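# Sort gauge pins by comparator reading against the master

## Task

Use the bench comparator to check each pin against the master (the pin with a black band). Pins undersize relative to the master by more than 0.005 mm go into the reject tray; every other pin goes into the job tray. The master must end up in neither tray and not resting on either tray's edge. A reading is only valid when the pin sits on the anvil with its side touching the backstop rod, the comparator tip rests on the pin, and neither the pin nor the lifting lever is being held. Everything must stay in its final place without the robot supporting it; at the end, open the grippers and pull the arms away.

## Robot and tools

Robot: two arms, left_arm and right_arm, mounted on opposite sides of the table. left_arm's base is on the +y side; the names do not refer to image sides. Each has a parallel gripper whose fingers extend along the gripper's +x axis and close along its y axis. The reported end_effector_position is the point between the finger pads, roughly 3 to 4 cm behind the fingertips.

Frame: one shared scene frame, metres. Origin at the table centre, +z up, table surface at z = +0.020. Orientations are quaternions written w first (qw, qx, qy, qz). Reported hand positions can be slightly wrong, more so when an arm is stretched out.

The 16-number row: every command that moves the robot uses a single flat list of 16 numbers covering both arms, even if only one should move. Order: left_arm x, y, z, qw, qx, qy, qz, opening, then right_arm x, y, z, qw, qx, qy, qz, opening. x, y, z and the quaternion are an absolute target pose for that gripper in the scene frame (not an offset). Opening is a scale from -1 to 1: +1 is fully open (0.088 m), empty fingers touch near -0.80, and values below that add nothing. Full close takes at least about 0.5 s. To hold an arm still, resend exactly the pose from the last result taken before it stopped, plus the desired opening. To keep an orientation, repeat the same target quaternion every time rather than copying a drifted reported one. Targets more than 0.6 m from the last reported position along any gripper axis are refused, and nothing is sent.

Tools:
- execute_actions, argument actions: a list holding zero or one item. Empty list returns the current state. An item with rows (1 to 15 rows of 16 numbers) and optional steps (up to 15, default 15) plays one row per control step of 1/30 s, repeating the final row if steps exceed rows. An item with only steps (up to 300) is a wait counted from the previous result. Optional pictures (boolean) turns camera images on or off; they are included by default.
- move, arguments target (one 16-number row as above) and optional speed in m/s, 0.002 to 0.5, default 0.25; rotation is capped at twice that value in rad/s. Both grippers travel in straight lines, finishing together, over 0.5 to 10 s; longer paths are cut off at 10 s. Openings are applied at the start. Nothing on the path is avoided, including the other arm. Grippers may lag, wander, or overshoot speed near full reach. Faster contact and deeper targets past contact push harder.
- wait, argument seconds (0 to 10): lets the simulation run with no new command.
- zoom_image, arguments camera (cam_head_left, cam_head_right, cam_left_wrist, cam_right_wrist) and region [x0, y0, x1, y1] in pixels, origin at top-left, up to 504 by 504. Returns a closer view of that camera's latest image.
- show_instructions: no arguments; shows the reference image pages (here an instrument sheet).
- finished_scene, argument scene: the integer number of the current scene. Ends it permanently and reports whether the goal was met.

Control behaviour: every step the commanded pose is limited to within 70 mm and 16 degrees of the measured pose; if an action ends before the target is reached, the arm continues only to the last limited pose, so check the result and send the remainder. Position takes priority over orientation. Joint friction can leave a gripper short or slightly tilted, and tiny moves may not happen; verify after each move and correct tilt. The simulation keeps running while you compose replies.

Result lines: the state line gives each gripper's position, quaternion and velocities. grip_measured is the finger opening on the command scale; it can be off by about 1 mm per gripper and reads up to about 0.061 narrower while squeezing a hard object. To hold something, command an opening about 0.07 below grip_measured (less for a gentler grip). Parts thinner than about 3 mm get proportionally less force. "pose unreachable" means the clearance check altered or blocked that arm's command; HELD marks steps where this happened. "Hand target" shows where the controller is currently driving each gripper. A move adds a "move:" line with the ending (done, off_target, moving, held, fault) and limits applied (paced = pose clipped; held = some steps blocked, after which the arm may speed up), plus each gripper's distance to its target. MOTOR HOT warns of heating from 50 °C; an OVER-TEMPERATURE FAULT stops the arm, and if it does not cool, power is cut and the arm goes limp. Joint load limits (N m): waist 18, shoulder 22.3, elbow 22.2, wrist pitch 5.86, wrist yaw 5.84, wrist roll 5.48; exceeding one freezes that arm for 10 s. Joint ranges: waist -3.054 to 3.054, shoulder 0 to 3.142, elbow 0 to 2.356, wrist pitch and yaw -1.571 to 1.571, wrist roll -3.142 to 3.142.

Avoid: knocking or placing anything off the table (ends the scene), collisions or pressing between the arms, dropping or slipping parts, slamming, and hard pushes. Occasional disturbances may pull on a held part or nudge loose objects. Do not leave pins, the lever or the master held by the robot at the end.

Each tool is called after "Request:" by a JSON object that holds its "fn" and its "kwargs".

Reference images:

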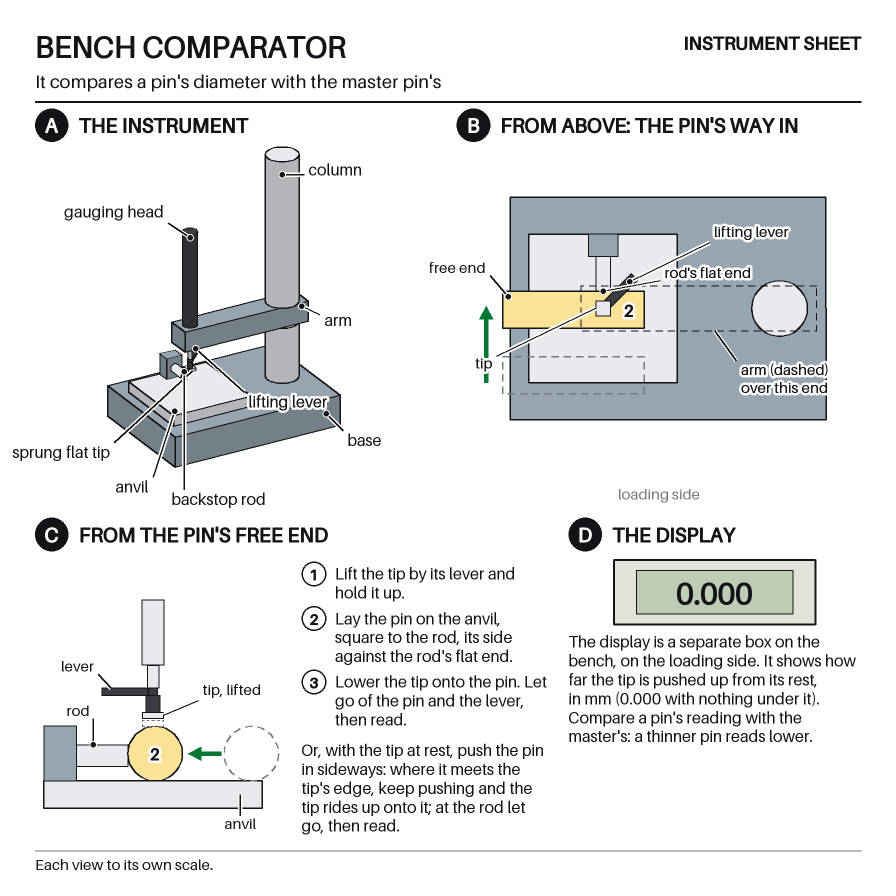

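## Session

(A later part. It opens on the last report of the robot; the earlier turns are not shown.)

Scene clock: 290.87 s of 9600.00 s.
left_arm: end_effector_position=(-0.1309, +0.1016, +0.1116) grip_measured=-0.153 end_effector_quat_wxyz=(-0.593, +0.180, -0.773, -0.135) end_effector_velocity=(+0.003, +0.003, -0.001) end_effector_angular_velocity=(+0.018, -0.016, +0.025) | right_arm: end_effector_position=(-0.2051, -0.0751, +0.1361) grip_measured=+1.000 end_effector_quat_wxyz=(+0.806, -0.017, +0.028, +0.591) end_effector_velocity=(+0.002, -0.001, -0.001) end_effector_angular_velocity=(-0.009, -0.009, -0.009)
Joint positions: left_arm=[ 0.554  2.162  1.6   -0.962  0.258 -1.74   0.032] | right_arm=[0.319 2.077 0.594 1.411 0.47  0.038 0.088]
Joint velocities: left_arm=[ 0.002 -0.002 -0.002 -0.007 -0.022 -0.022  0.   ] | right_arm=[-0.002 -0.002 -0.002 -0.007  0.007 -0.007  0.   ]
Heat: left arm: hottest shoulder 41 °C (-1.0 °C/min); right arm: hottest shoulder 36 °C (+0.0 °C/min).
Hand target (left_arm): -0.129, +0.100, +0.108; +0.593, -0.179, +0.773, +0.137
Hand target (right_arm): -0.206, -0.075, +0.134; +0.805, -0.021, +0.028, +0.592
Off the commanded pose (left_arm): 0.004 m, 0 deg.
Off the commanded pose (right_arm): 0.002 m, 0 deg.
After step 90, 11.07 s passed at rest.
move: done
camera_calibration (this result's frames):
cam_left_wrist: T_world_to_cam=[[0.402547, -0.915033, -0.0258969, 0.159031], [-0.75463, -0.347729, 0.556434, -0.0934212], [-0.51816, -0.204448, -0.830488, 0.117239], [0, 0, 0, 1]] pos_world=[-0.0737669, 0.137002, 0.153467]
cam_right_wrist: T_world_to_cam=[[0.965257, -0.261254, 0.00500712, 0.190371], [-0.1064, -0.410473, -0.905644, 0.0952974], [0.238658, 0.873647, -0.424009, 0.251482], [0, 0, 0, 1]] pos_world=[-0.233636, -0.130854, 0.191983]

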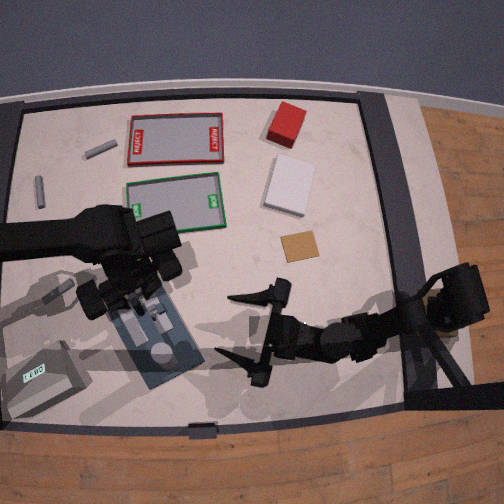

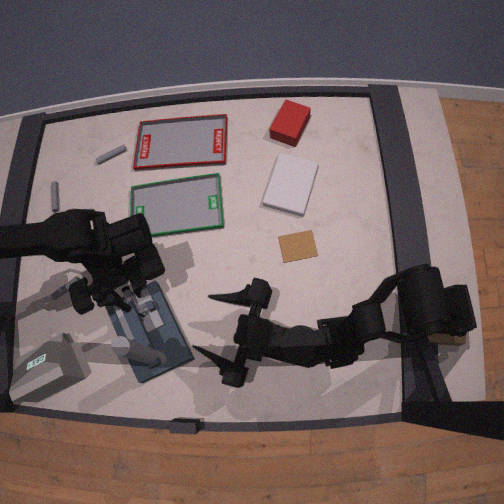

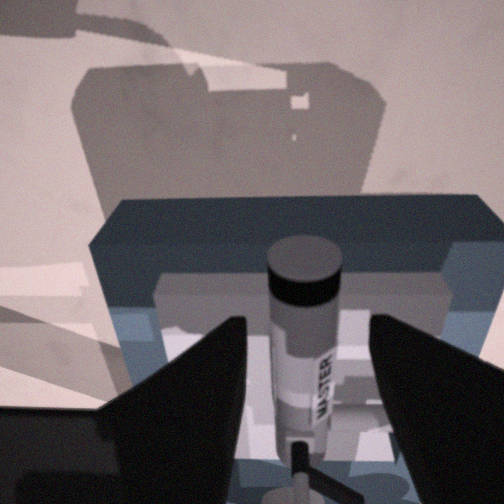

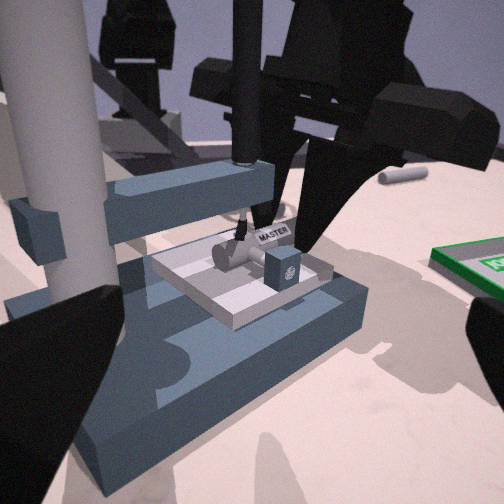

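Request:
{"fn": "move", "kwargs": {"target": [-0.1292, 0.0998, 0.108, 0.5932, -0.1785, 0.7730, 0.1369, -0.62, -0.206, -0.075, 0.134, 0.8054, -0.0207, 0.0281, 0.5916, 1.0], "speed": 0.008}}

Request:
{"fn": "move", "kwargs": {"target": [-0.1292, 0.0998, 0.108, 0.5932, -0.1785, 0.7730, 0.1369, -0.15, -0.206, -0.075, 0.134, 0.8054, -0.0207, 0.0281, 0.5916, 1.0], "speed": 0.008}}

Request:
{"fn": "zoom_image", "kwargs": {"camera": "cam_head_left", "region": [10, 350, 60, 400]}}

Request:
{"fn": "zoom_image", "kwargs": {"camera": "cam_left_wrist", "region": [220, 324, 400, 504]}}

Scene clock: 319.13 s of 9600.00 s.
left_arm: end_effector_position=(-0.1310, +0.1019, +0.1116) grip_measured=-0.541 end_effector_quat_wxyz=(-0.593, +0.179, -0.773, -0.136) end_effector_velocity=(-0.002, +0.005, -0.002) end_effector_angular_velocity=(+0.026, -0.000, -0.009) | right_arm: end_effector_position=(-0.2051, -0.0751, +0.1361) grip_measured=+1.000 end_effector_quat_wxyz=(+0.806, -0.017, +0.028, +0.591) end_effector_velocity=(-0.000, +0.000, +0.000) end_effector_angular_velocity=(-0.009, -0.022, -0.003)
Joint positions: left_arm=[ 0.554  2.162  1.6   -0.963  0.258 -1.74   0.013] | right_arm=[0.319 2.077 0.594 1.411 0.47  0.038 0.088]
Joint velocities: left_arm=[-0.002  0.002 -0.002 -0.022 -0.007  0.007  0.   ] | right_arm=[ 0.002 -0.002  0.002 -0.007  0.007 -0.022  0.   ]
Heat: left arm: hottest shoulder 42 °C (+1.0 °C/min); right arm: hottest shoulder 36 °C (+0.0 °C/min).
Hand target (left_arm): -0.129, +0.100, +0.108; +0.593, -0.179, +0.773, +0.137
Hand target (right_arm): -0.206, -0.075, +0.134; +0.805, -0.021, +0.028, +0.592
Off the commanded pose (left_arm): 0.005 m, 0 deg.
Off the commanded pose (right_arm): 0.002 m, 0 deg.
After step 90, 24.50 s passed at rest.
move: done
camera_calibration (this result's frames):
cam_left_wrist: T_world_to_cam=[[0.402535, -0.914994, -0.0274105, 0.159516], [-0.754387, -0.348543, 0.556254, -0.0932399], [-0.518523, -0.203234, -0.83056, 0.117079], [0, 0, 0, 1]] pos_world=[-0.0738417, 0.137252, 0.153478]
cam_right_wrist: T_world_to_cam=[[0.965257, -0.261254, 0.00500712, 0.190371], [-0.1064, -0.410473, -0.905644, 0.0952974], [0.238658, 0.873647, -0.424009, 0.251482], [0, 0, 0, 1]] pos_world=[-0.233636, -0.130854, 0.191983]

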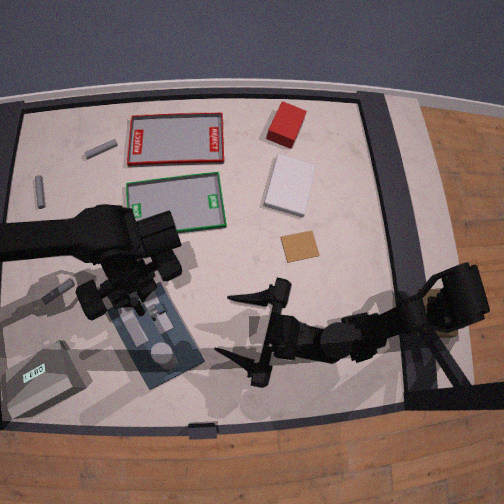

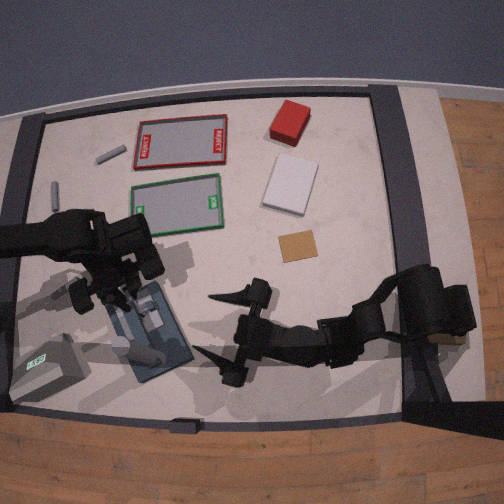

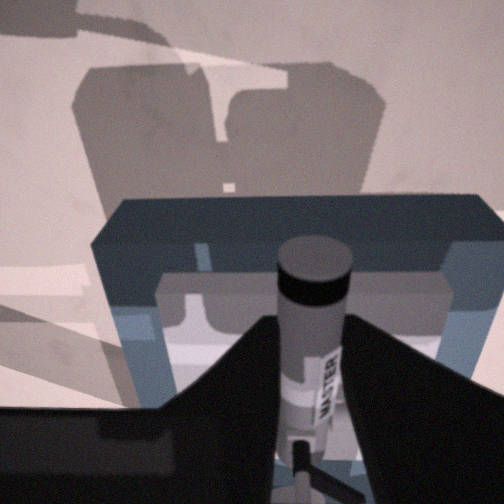

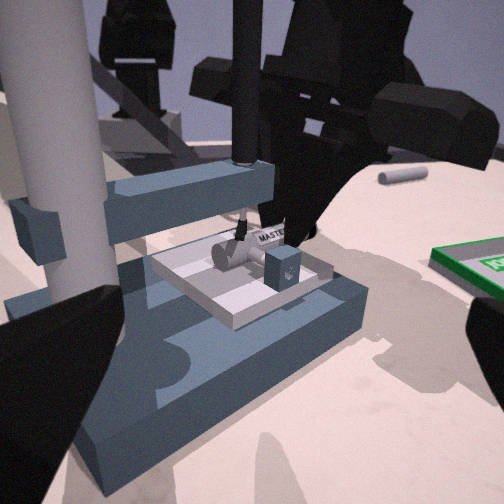

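Scene clock: 319.93 s of 9600.00 s.
left_arm: end_effector_position=(-0.1310, +0.1018, +0.1117) grip_measured=-0.153 end_effector_quat_wxyz=(-0.593, +0.180, -0.773, -0.136) end_effector_velocity=(+0.001, +0.003, -0.001) end_effector_angular_velocity=(+0.015, -0.018, +0.006) | right_arm: end_effector_position=(-0.2051, -0.0751, +0.1361) grip_measured=+1.000 end_effector_quat_wxyz=(+0.806, -0.017, +0.028, +0.591) end_effector_velocity=(+0.000, -0.001, +0.005) end_effector_angular_velocity=(+0.015, -0.018, -0.003)
Joint positions: left_arm=[ 0.554  2.162  1.601 -0.963  0.258 -1.74   0.032] | right_arm=[0.319 2.077 0.594 1.411 0.47  0.038 0.088]
Joint velocities: left_arm=[-0.002 -0.002 -0.002 -0.007 -0.022 -0.007  0.   ] | right_arm=[ 0.002 -0.002 -0.002  0.022  0.007 -0.022  0.   ]
Heat: left arm: hottest shoulder 42 °C (+1.0 °C/min); right arm: hottest shoulder 36 °C (+0.0 °C/min).
Hand target (left_arm): -0.129, +0.100, +0.108; +0.593, -0.179, +0.773, +0.137
Hand target (right_arm): -0.206, -0.075, +0.134; +0.805, -0.021, +0.028, +0.592
Off the commanded pose (left_arm): 0.005 m, 0 deg.
Off the commanded pose (right_arm): 0.002 m, 0 deg.
move: done
camera_calibration (this result's frames):
cam_left_wrist: T_world_to_cam=[[0.402538, -0.915004, -0.0270321, 0.159367], [-0.754447, -0.348339, 0.556299, -0.0933396], [-0.518432, -0.203537, -0.830542, 0.117193], [0, 0, 0, 1]] pos_world=[-0.0738143, 0.137161, 0.153567]
cam_right_wrist: T_world_to_cam=[[0.965257, -0.261254, 0.00500712, 0.190371], [-0.1064, -0.410473, -0.905644, 0.0952974], [0.238658, 0.873647, -0.424009, 0.251482], [0, 0, 0, 1]] pos_world=[-0.233636, -0.130854, 0.191983]

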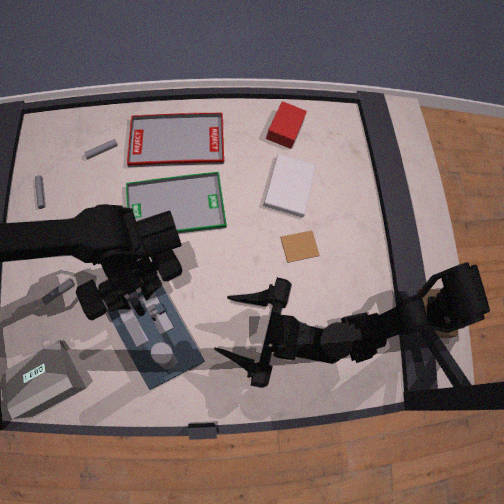

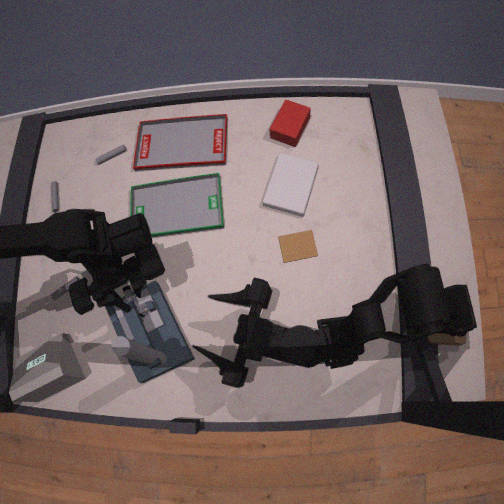

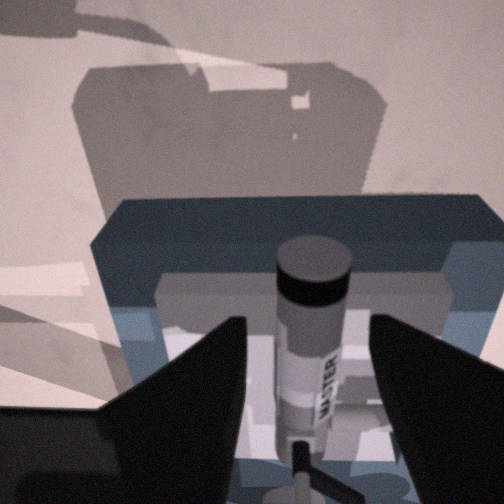

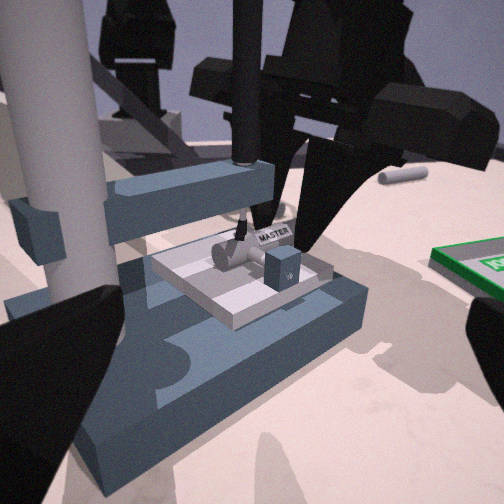

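Region (10, 350, 60, 400) of cam_head_left's 504x504 image, scaled by 10.080, with more detail than that image has.

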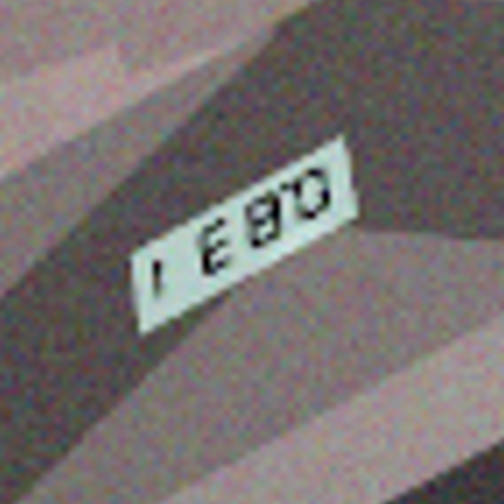

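Region (220, 324, 400, 504) of cam_left_wrist's 504x504 image, scaled by 2.800, with more detail than that image has.

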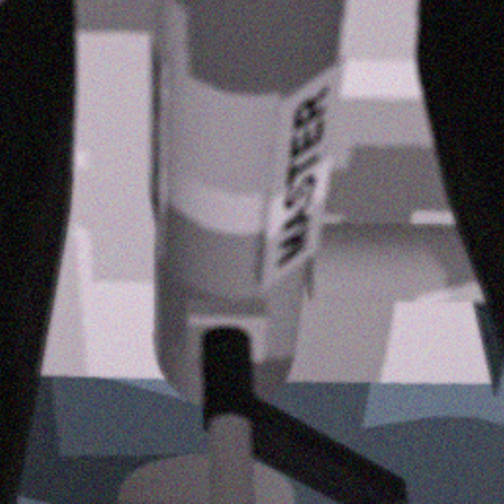

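Request:
{"fn": "move", "kwargs": {"target": [-0.1310, 0.1020, 0.101, 0.5932, -0.1785, 0.7730, 0.1369, -0.15, -0.206, -0.075, 0.134, 0.8054, -0.0207, 0.0281, 0.5916, 1.0], "speed": 0.01}}

Scene clock: 330.17 s of 9600.00 s.
left_arm: end_effector_position=(-0.1297, +0.0976, +0.1107) grip_measured=-0.152 end_effector_quat_wxyz=(-0.594, +0.186, -0.772, -0.127) end_effector_velocity=(-0.001, +0.002, -0.000) end_effector_angular_velocity=(+0.014, -0.002, +0.019) | right_arm: end_effector_position=(-0.2051, -0.0751, +0.1361) grip_measured=+1.000 end_effector_quat_wxyz=(+0.806, -0.017, +0.028, +0.591) end_effector_velocity=(+0.002, -0.000, -0.001) end_effector_angular_velocity=(-0.010, -0.008, +0.000)
Joint positions: left_arm=[ 0.554  2.162  1.596 -0.936  0.258 -1.74   0.032] | right_arm=[0.319 2.077 0.594 1.411 0.47  0.038 0.088]
Joint velocities: left_arm=[-0.002 -0.002 -0.002 -0.007 -0.007 -0.022 -0.   ] | right_arm=[-0.007 -0.002 -0.002 -0.007 -0.007 -0.007  0.   ]
Heat: left arm: hottest shoulder 42 °C (+1.0 °C/min); right arm: hottest shoulder 36 °C (+0.0 °C/min).
Hand target (left_arm): -0.131, +0.102, +0.101; +0.593, -0.178, +0.773, +0.137
Hand target (right_arm): -0.206, -0.075, +0.134; +0.805, -0.021, +0.028, +0.592
Off the commanded pose (left_arm): 0.011 m, 1 deg.
Off the commanded pose (right_arm): 0.002 m, 0 deg.
After step 90, 5.93 s passed at rest.
move: off_target (left_arm)
camera_calibration (this result's frames):
cam_left_wrist: T_world_to_cam=[[0.40264, -0.915346, -0.00470069, 0.152558], [-0.758043, -0.336316, 0.558804, -0.0952683], [-0.51308, -0.221434, -0.829286, 0.118537], [0, 0, 0, 1]] pos_world=[-0.0728245, 0.133851, 0.152255]
cam_right_wrist: T_world_to_cam=[[0.965257, -0.261254, 0.00500712, 0.190371], [-0.1064, -0.410473, -0.905644, 0.0952974], [0.238658, 0.873647, -0.424009, 0.251482], [0, 0, 0, 1]] pos_world=[-0.233636, -0.130854, 0.191983]

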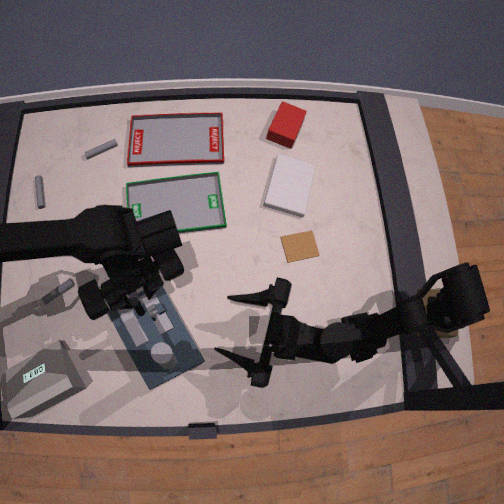

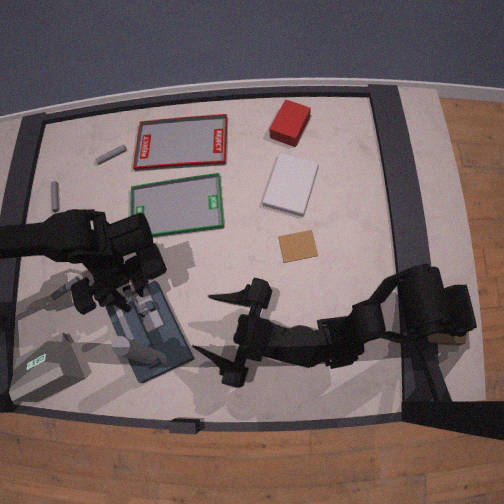

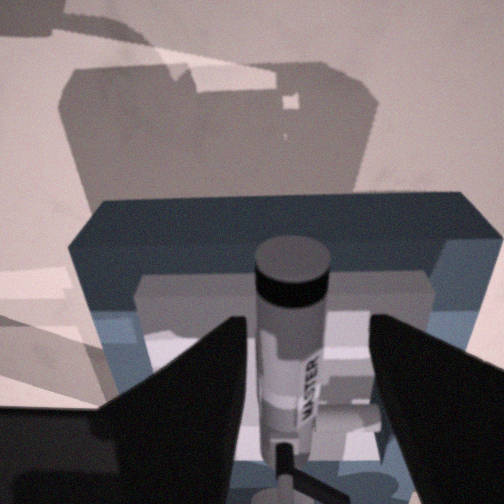

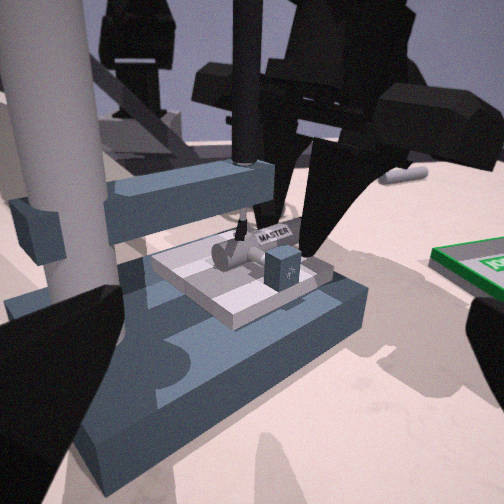

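Request:
{"fn": "move", "kwargs": {"target": [-0.1320, 0.1053, 0.1024, 0.5932, -0.1785, 0.7730, 0.1369, -0.15, -0.206, -0.075, 0.134, 0.8054, -0.0207, 0.0281, 0.5916, 1.0], "speed": 0.01}}

Scene clock: 345.07 s of 9600.00 s.
left_arm: end_effector_position=(-0.1307, +0.1007, +0.1072) grip_measured=-0.152 end_effector_quat_wxyz=(-0.593, +0.184, -0.773, -0.131) end_effector_velocity=(+0.001, +0.002, -0.000) end_effector_angular_velocity=(+0.011, -0.004, +0.010) | right_arm: end_effector_position=(-0.2051, -0.0751, +0.1361) grip_measured=+1.000 end_effector_quat_wxyz=(+0.806, -0.017, +0.028, +0.591) end_effector_velocity=(-0.002, -0.000, +0.002) end_effector_angular_velocity=(+0.001, -0.019, +0.011)
Joint positions: left_arm=[ 0.554  2.162  1.581 -0.931  0.258 -1.74   0.032] | right_arm=[0.319 2.077 0.594 1.411 0.47  0.038 0.088]
Joint velocities: left_arm=[ 0.002 -0.002 -0.002 -0.007 -0.007 -0.007 -0.   ] | right_arm=[ 0.002 -0.002 -0.002  0.007 -0.007 -0.022  0.   ]
Heat: left arm: hottest shoulder 43 °C (+2.0 °C/min); right arm: hottest shoulder 37 °C (+1.0 °C/min).
Hand target (left_arm): -0.132, +0.105, +0.102; +0.593, -0.178, +0.773, +0.137
Hand target (right_arm): -0.206, -0.075, +0.134; +0.805, -0.021, +0.028, +0.592
Off the commanded pose (left_arm): 0.007 m, 1 deg.
Off the commanded pose (right_arm): 0.002 m, 0 deg.
After step 90, 10.40 s passed at rest.
move: done
camera_calibration (this result's frames):
cam_left_wrist: T_world_to_cam=[[0.402615, -0.91526, -0.0141641, 0.156742], [-0.756517, -0.341417, 0.557777, -0.0921025], [-0.515347, -0.213854, -0.82987, 0.114776], [0, 0, 0, 1]] pos_world=[-0.0736345, 0.13656, 0.148842]
cam_right_wrist: T_world_to_cam=[[0.965257, -0.261254, 0.00500712, 0.190371], [-0.1064, -0.410473, -0.905644, 0.0952974], [0.238658, 0.873647, -0.424009, 0.251482], [0, 0, 0, 1]] pos_world=[-0.233636, -0.130854, 0.191983]

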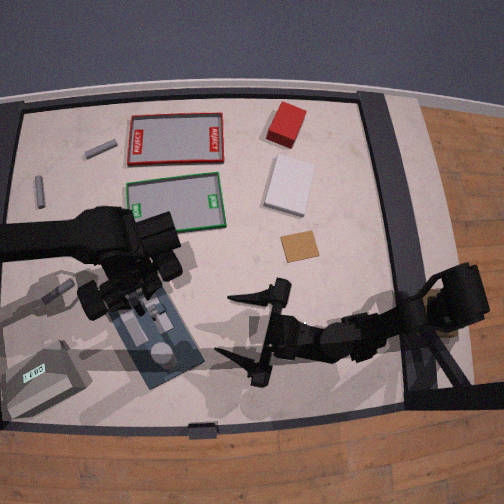

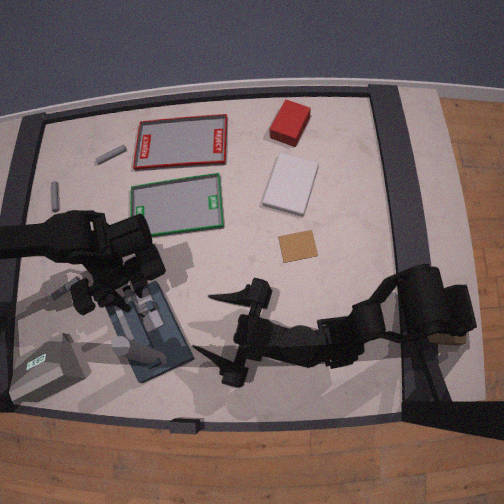

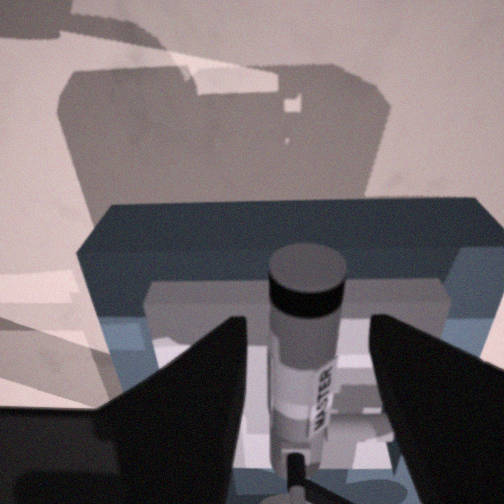

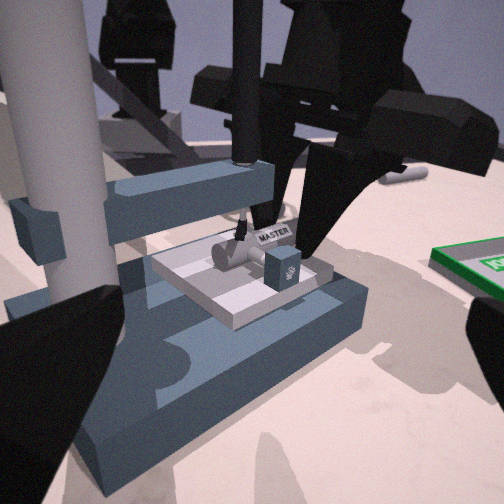

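Request:
{"fn": "move", "kwargs": {"target": [-0.1325, 0.1068, 0.1035, 0.5932, -0.1785, 0.7730, 0.1369, -0.62, -0.206, -0.075, 0.134, 0.8054, -0.0207, 0.0281, 0.5916, 1.0], "speed": 0.02}}

Scene clock: 349.17 s of 9600.00 s.
left_arm: end_effector_position=(-0.1314, +0.1019, +0.1068) grip_measured=-0.533 end_effector_quat_wxyz=(-0.593, +0.182, -0.773, -0.132) end_effector_velocity=(+0.002, +0.001, +0.000) end_effector_angular_velocity=(+0.001, -0.022, +0.006) | right_arm: end_effector_position=(-0.2051, -0.0751, +0.1361) grip_measured=+1.000 end_effector_quat_wxyz=(+0.806, -0.017, +0.028, +0.591) end_effector_velocity=(-0.002, -0.001, -0.004) end_effector_angular_velocity=(-0.024, -0.010, +0.010)
Joint positions: left_arm=[ 0.553  2.16   1.577 -0.932  0.26  -1.74   0.013] | right_arm=[0.319 2.077 0.594 1.411 0.47  0.038 0.088]
Joint velocities: left_arm=[-0.002 -0.007 -0.007  0.007 -0.022 -0.007 -0.   ] | right_arm=[ 0.002 -0.002 -0.002 -0.022 -0.007 -0.007  0.   ]
Heat: left arm: hottest shoulder 43 °C (+2.0 °C/min); right arm: hottest shoulder 37 °C (+1.0 °C/min).
Hand target (left_arm): -0.133, +0.107, +0.104; +0.593, -0.178, +0.773, +0.137
Hand target (right_arm): -0.206, -0.075, +0.134; +0.805, -0.021, +0.028, +0.592
Off the commanded pose (left_arm): 0.006 m, 1 deg.
Off the commanded pose (right_arm): 0.002 m, 0 deg.
After step 90, 0.40 s passed at rest.
move: done
camera_calibration (this result's frames):
cam_left_wrist: T_world_to_cam=[[0.401809, -0.915553, -0.0176589, 0.158464], [-0.755468, -0.342328, 0.558642, -0.0919348], [-0.517511, -0.211127, -0.829221, 0.113732], [0, 0, 0, 1]] pos_world=[-0.0742686, 0.137622, 0.148466]
cam_right_wrist: T_world_to_cam=[[0.965257, -0.261254, 0.00500712, 0.190371], [-0.1064, -0.410473, -0.905644, 0.0952974], [0.238658, 0.873647, -0.424009, 0.251482], [0, 0, 0, 1]] pos_world=[-0.233636, -0.130854, 0.191983]

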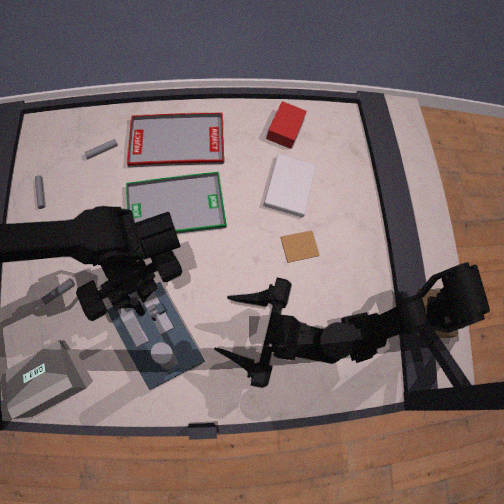

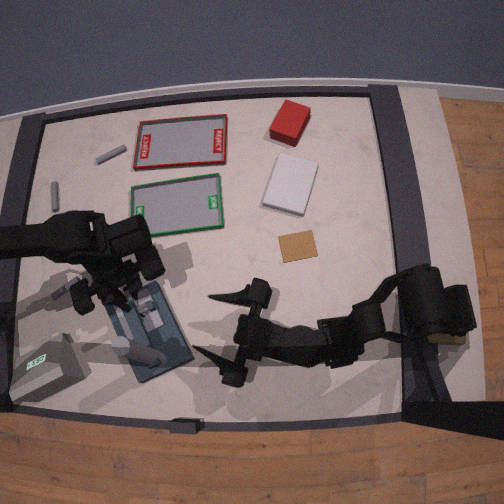

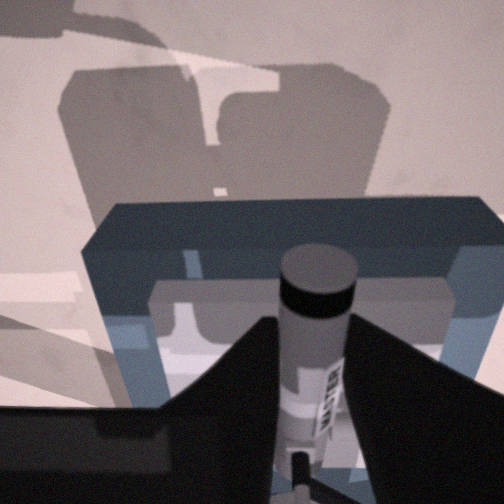

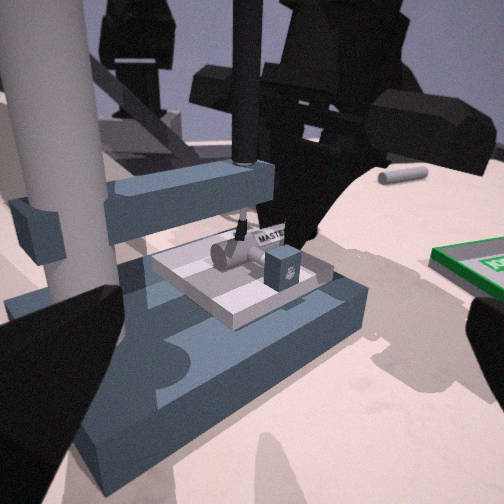

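Request:
{"fn": "move", "kwargs": {"target": [-0.1000, 0.1250, 0.110, 0.5932, -0.1785, 0.7730, 0.1369, -0.62, -0.206, -0.075, 0.134, 0.8054, -0.0207, 0.0281, 0.5916, 1.0], "speed": 0.03}}

Scene clock: 353.57 s of 9600.00 s.
left_arm: end_effector_position=(-0.1004, +0.1212, +0.1075) grip_measured=-0.533 end_effector_quat_wxyz=(-0.592, +0.179, -0.774, -0.137) end_effector_velocity=(+0.003, +0.003, -0.001) end_effector_angular_velocity=(+0.013, -0.019, -0.004) | right_arm: end_effector_position=(-0.2051, -0.0751, +0.1361) grip_measured=+1.000 end_effector_quat_wxyz=(+0.806, -0.017, +0.028, +0.591) end_effector_velocity=(+0.000, -0.000, -0.001) end_effector_angular_velocity=(-0.010, -0.008, +0.005)
Joint positions: left_arm=[ 0.641  2.144  1.555 -0.961  0.264 -1.65   0.013] | right_arm=[0.319 2.077 0.594 1.411 0.47  0.038 0.088]
Joint velocities: left_arm=[ 0.002 -0.002 -0.002 -0.007 -0.022  0.007  0.   ] | right_arm=[-0.002 -0.002 -0.002 -0.007 -0.007 -0.007  0.   ]
Heat: left arm: hottest shoulder 44 °C (+3.1 °C/min); right arm: hottest shoulder 37 °C (+1.0 °C/min).
Hand target (left_arm): -0.100, +0.125, +0.110; +0.593, -0.178, +0.773, +0.137
Hand target (right_arm): -0.206, -0.075, +0.134; +0.805, -0.021, +0.028, +0.592
Off the commanded pose (left_arm): 0.005 m, 0 deg.
Off the commanded pose (right_arm): 0.002 m, 0 deg.
move: done
camera_calibration (this result's frames):
cam_left_wrist: T_world_to_cam=[[0.402695, -0.914861, -0.0294237, 0.164909], [-0.752706, -0.349268, 0.558073, -0.0611196], [-0.520836, -0.202586, -0.82927, 0.13304], [0, 0, 0, 1]] pos_world=[-0.0431212, 0.156474, 0.149288]
cam_right_wrist: T_world_to_cam=[[0.965257, -0.261254, 0.00500712, 0.190371], [-0.1064, -0.410473, -0.905644, 0.0952974], [0.238658, 0.873647, -0.424009, 0.251482], [0, 0, 0, 1]] pos_world=[-0.233636, -0.130854, 0.191983]

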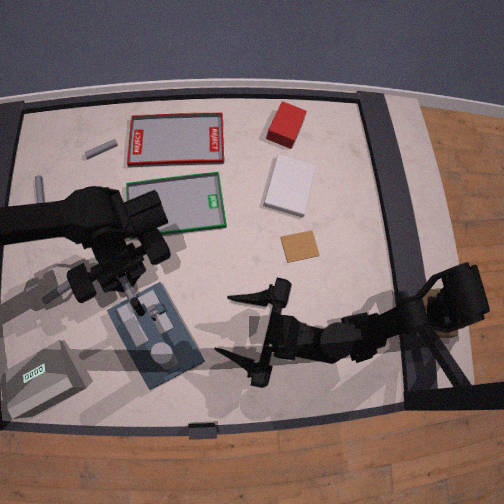

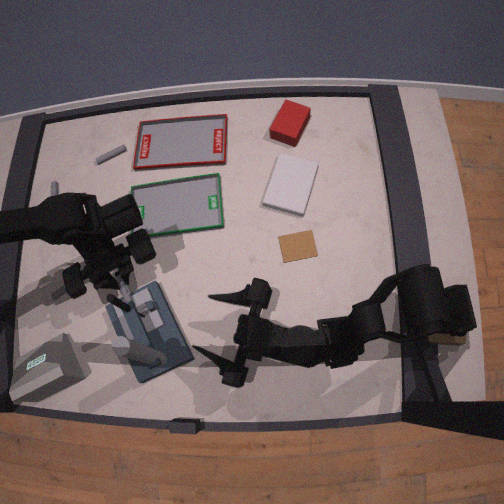

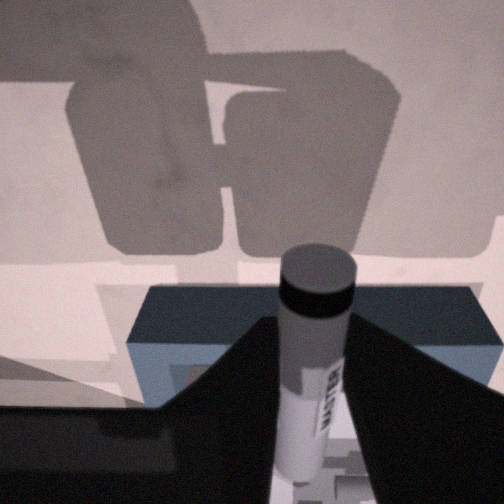

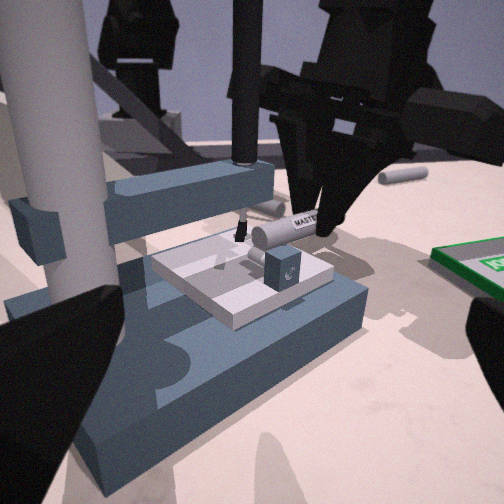

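Request:
{"fn": "move", "kwargs": {"target": [-0.025, 0.198, 0.108, 0.5932, -0.1785, 0.7730, 0.1369, -0.62, -0.206, -0.075, 0.134, 0.8054, -0.0207, 0.0281, 0.5916, 1.0], "speed": 0.1}}

Request:
{"fn": "move", "kwargs": {"target": [-0.025, 0.198, 0.064, 0.5932, -0.1785, 0.7730, 0.1369, -0.62, -0.206, -0.075, 0.134, 0.8054, -0.0207, 0.0281, 0.5916, 1.0], "speed": 0.04}}

Scene clock: 359.13 s of 9600.00 s.
left_arm: end_effector_position=(-0.0237, +0.1954, +0.1047) grip_measured=-0.533 end_effector_quat_wxyz=(-0.593, +0.178, -0.773, -0.139) end_effector_velocity=(-0.003, +0.000, +0.002) end_effector_angular_velocity=(-0.001, +0.008, +0.005) | right_arm: end_effector_position=(-0.2051, -0.0751, +0.1361) grip_measured=+1.000 end_effector_quat_wxyz=(+0.806, -0.017, +0.028, +0.591) end_effector_velocity=(-0.002, +0.000, -0.004) end_effector_angular_velocity=(-0.029, -0.023, +0.021)
Joint positions: left_arm=[ 0.907  2.069  1.425 -0.98   0.255 -1.377  0.013] | right_arm=[0.319 2.077 0.594 1.411 0.47  0.038 0.088]
Joint velocities: left_arm=[-0.002 -0.007 -0.002 -0.007  0.007 -0.007 -0.   ] | right_arm=[-0.002 -0.002 -0.002 -0.022 -0.022 -0.022  0.   ]
Heat: left arm: hottest shoulder 46 °C (+5.1 °C/min); right arm: hottest shoulder 37 °C (+1.0 °C/min).
Hand target (left_arm): -0.025, +0.198, +0.108; +0.593, -0.178, +0.773, +0.137
Hand target (right_arm): -0.206, -0.075, +0.134; +0.805, -0.021, +0.028, +0.592
Off the commanded pose (left_arm): 0.004 m, 0 deg.
Off the commanded pose (right_arm): 0.002 m, 0 deg.
After step 90, 1.10 s passed at rest.
move: done
camera_calibration (this result's frames):
cam_left_wrist: T_world_to_cam=[[0.404429, -0.91397, -0.0331089, 0.202124], [-0.753214, -0.353392, 0.554783, 0.0252171], [-0.518755, -0.199432, -0.831336, 0.185397], [0, 0, 0, 1]] pos_world=[0.0334248, 0.230621, 0.14683]
cam_right_wrist: T_world_to_cam=[[0.965257, -0.261254, 0.00500712, 0.190371], [-0.1064, -0.410473, -0.905644, 0.0952974], [0.238658, 0.873647, -0.424009, 0.251482], [0, 0, 0, 1]] pos_world=[-0.233636, -0.130854, 0.191983]

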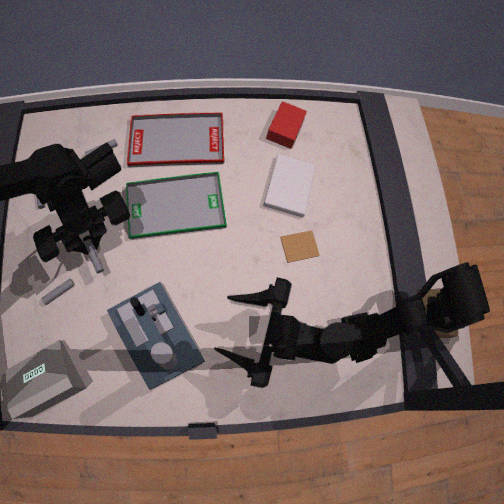

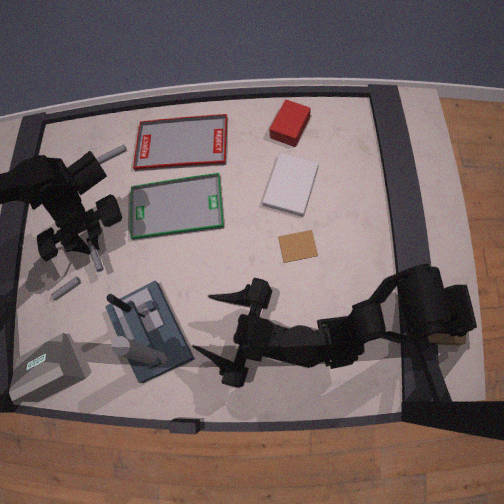

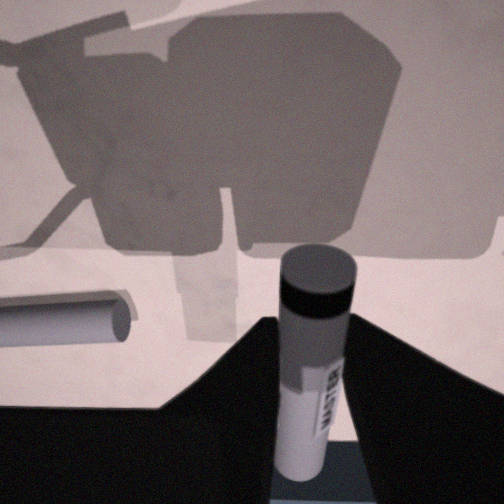

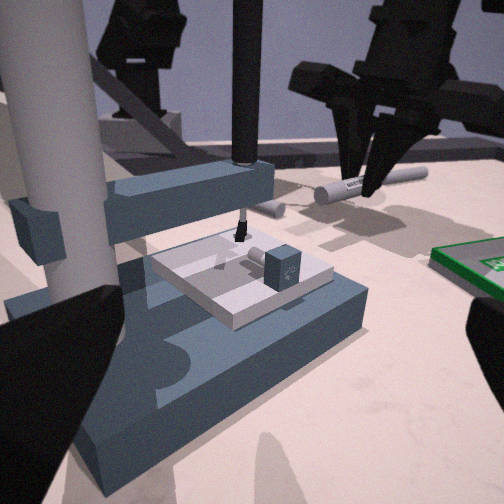

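Scene clock: 360.50 s of 9600.00 s.
left_arm: end_effector_position=(-0.0227, +0.1940, +0.0706) grip_measured=-0.533 end_effector_quat_wxyz=(-0.597, +0.184, -0.770, -0.131) end_effector_velocity=(-0.001, -0.001, -0.002) end_effector_angular_velocity=(+0.004, -0.006, -0.000) | right_arm: end_effector_position=(-0.2051, -0.0751, +0.1361) grip_measured=+1.000 end_effector_quat_wxyz=(+0.806, -0.017, +0.028, +0.591) end_effector_velocity=(+0.002, -0.001, -0.001) end_effector_angular_velocity=(-0.009, -0.009, -0.009)
Joint positions: left_arm=[ 0.907  2.117  1.351 -0.836  0.255 -1.377  0.013] | right_arm=[0.319 2.077 0.594 1.411 0.47  0.038 0.088]
Joint velocities: left_arm=[-0.007  0.002 -0.002  0.007 -0.007 -0.007 -0.   ] | right_arm=[-0.002 -0.002 -0.002 -0.007  0.007 -0.007  0.   ]
Heat: left arm: hottest shoulder 46 °C (+4.0 °C/min); right arm: hottest shoulder 37 °C (+1.0 °C/min).
Hand target (left_arm): -0.025, +0.198, +0.064; +0.593, -0.179, +0.773, +0.137
Hand target (right_arm): -0.206, -0.075, +0.134; +0.805, -0.021, +0.028, +0.592
Off the commanded pose (left_arm): 0.008 m, 1 deg.
Off the commanded pose (right_arm): 0.002 m, 0 deg.
move: done
camera_calibration (this result's frames):
cam_left_wrist: T_world_to_cam=[[0.404046, -0.914659, -0.0121062, 0.197963], [-0.760607, -0.343288, 0.551026, 0.0425708], [-0.508156, -0.213432, -0.8344, 0.160471], [0, 0, 0, 1]] pos_world=[0.0339376, 0.229933, 0.112836]
cam_right_wrist: T_world_to_cam=[[0.965257, -0.261254, 0.00500712, 0.190371], [-0.1064, -0.410473, -0.905644, 0.0952974], [0.238658, 0.873647, -0.424009, 0.251482], [0, 0, 0, 1]] pos_world=[-0.233636, -0.130854, 0.191983]

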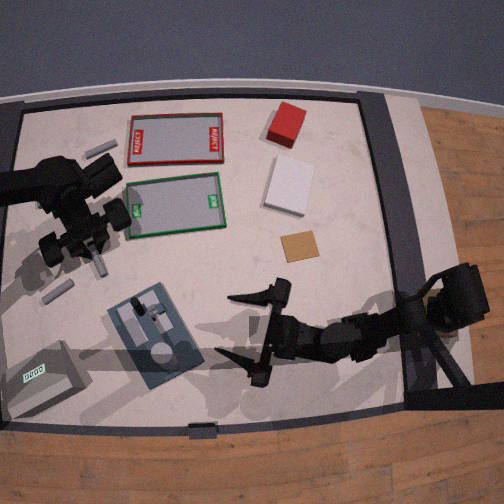

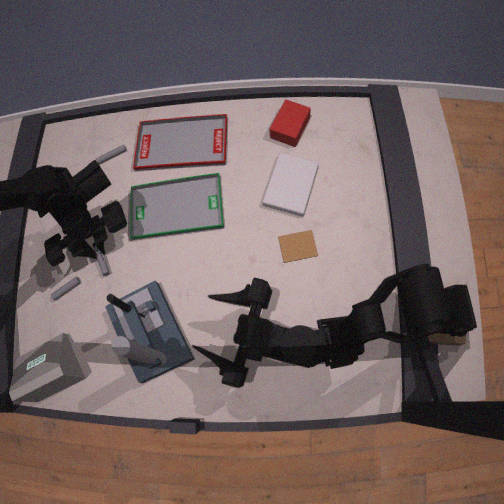

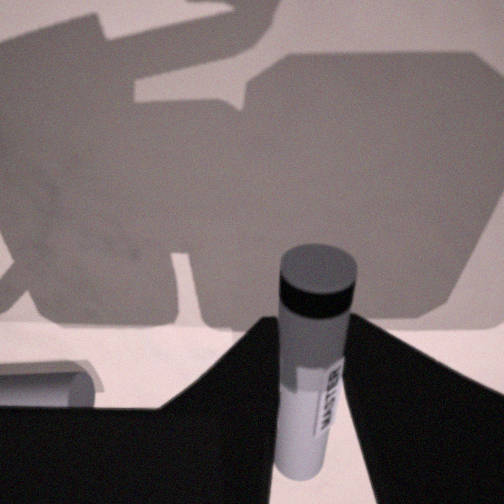

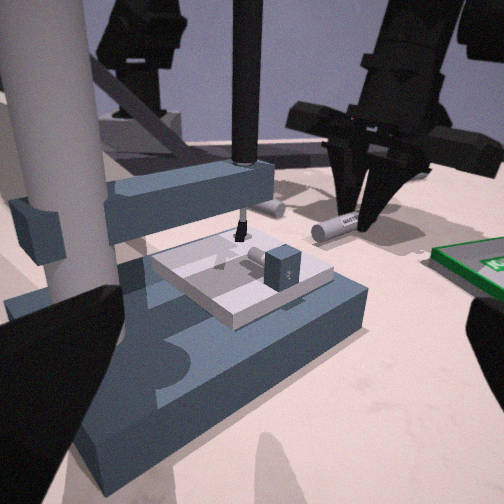

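Request:
{"fn": "execute_actions", "kwargs": {"actions": []}}

Scene clock: 375.47 s of 9600.00 s.
left_arm: end_effector_position=(-0.0226, +0.1939, +0.0706) grip_measured=-0.533 end_effector_quat_wxyz=(-0.597, +0.184, -0.770, -0.131) end_effector_velocity=(-0.001, -0.002, +0.000) end_effector_angular_velocity=(+0.000, -0.009, -0.000) | right_arm: end_effector_position=(-0.2051, -0.0751, +0.1361) grip_measured=+1.000 end_effector_quat_wxyz=(+0.806, -0.017, +0.028, +0.591) end_effector_velocity=(+0.000, -0.000, -0.001) end_effector_angular_velocity=(-0.010, -0.008, +0.005)
Joint positions: left_arm=[ 0.907  2.117  1.351 -0.835  0.255 -1.377  0.013] | right_arm=[0.319 2.077 0.594 1.411 0.47  0.038 0.088]
Joint velocities: left_arm=[-0.007 -0.002 -0.002  0.007 -0.007 -0.007  0.   ] | right_arm=[-0.002 -0.002 -0.002 -0.007 -0.007 -0.007  0.   ]
Heat: left arm: hottest shoulder 44 °C (+2.0 °C/min); right arm: hottest shoulder 37 °C (+1.0 °C/min).
Hand target (left_arm): -0.025, +0.198, +0.064; +0.593, -0.179, +0.773, +0.137
Hand target (right_arm): -0.206, -0.075, +0.134; +0.805, -0.021, +0.028, +0.592
Off the commanded pose (left_arm): 0.008 m, 1 deg.
Off the commanded pose (right_arm): 0.002 m, 0 deg.
Steps of this call (steps 1 to 90: nothing new was sent; then 11.97 s passed at rest). Readings (end_effector_position):
1: left_arm (-0.0227, +0.1940, +0.0706) | right_arm (-0.2051, -0.0751, +0.1361)
2: left_arm (-0.0227, +0.1940, +0.0706) | right_arm (-0.2051, -0.0751, +0.1361)
4: left_arm (-0.0226, +0.1940, +0.0706) | right_arm (-0.2051, -0.0751, +0.1361)
8: left_arm (-0.0226, +0.1940, +0.0706) | right_arm (-0.2051, -0.0751, +0.1361)
90: the state above
camera_calibration (this result's frames):
cam_left_wrist: T_world_to_cam=[[0.404051, -0.914666, -0.011363, 0.197754], [-0.76086, -0.342952, 0.550887, 0.042542], [-0.507774, -0.213941, -0.834502, 0.160603], [0, 0, 0, 1]] pos_world=[0.0340159, 0.229828, 0.112835]
cam_right_wrist: T_world_to_cam=[[0.965257, -0.261254, 0.00500712, 0.190371], [-0.1064, -0.410473, -0.905644, 0.0952974], [0.238658, 0.873647, -0.424009, 0.251482], [0, 0, 0, 1]] pos_world=[-0.233636, -0.130854, 0.191983]

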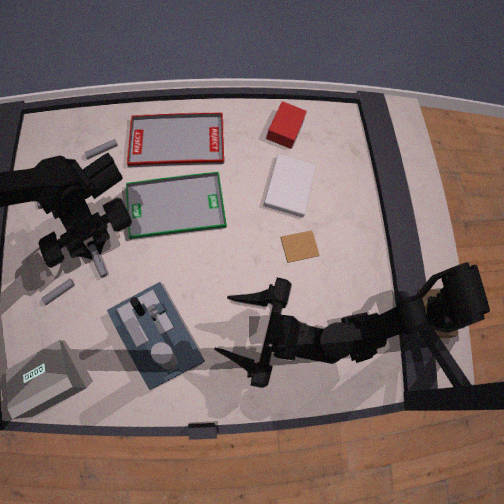

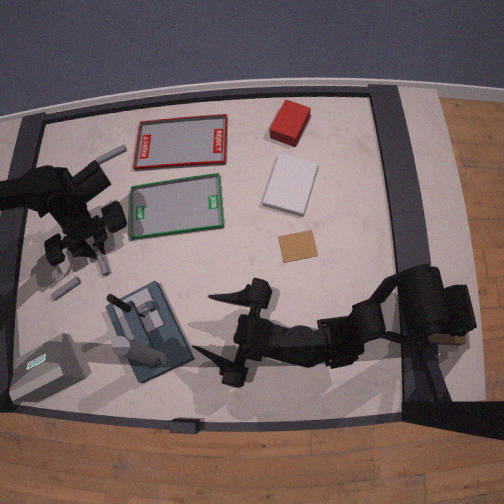

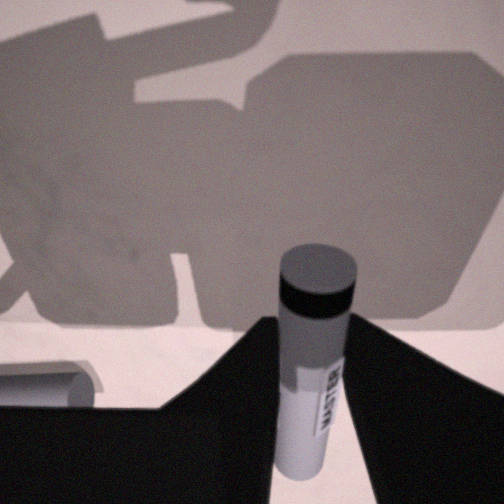

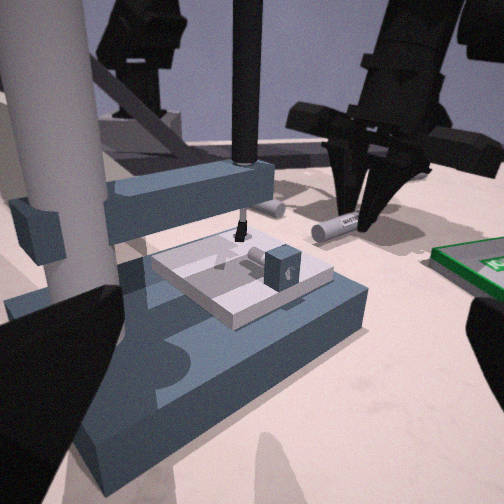

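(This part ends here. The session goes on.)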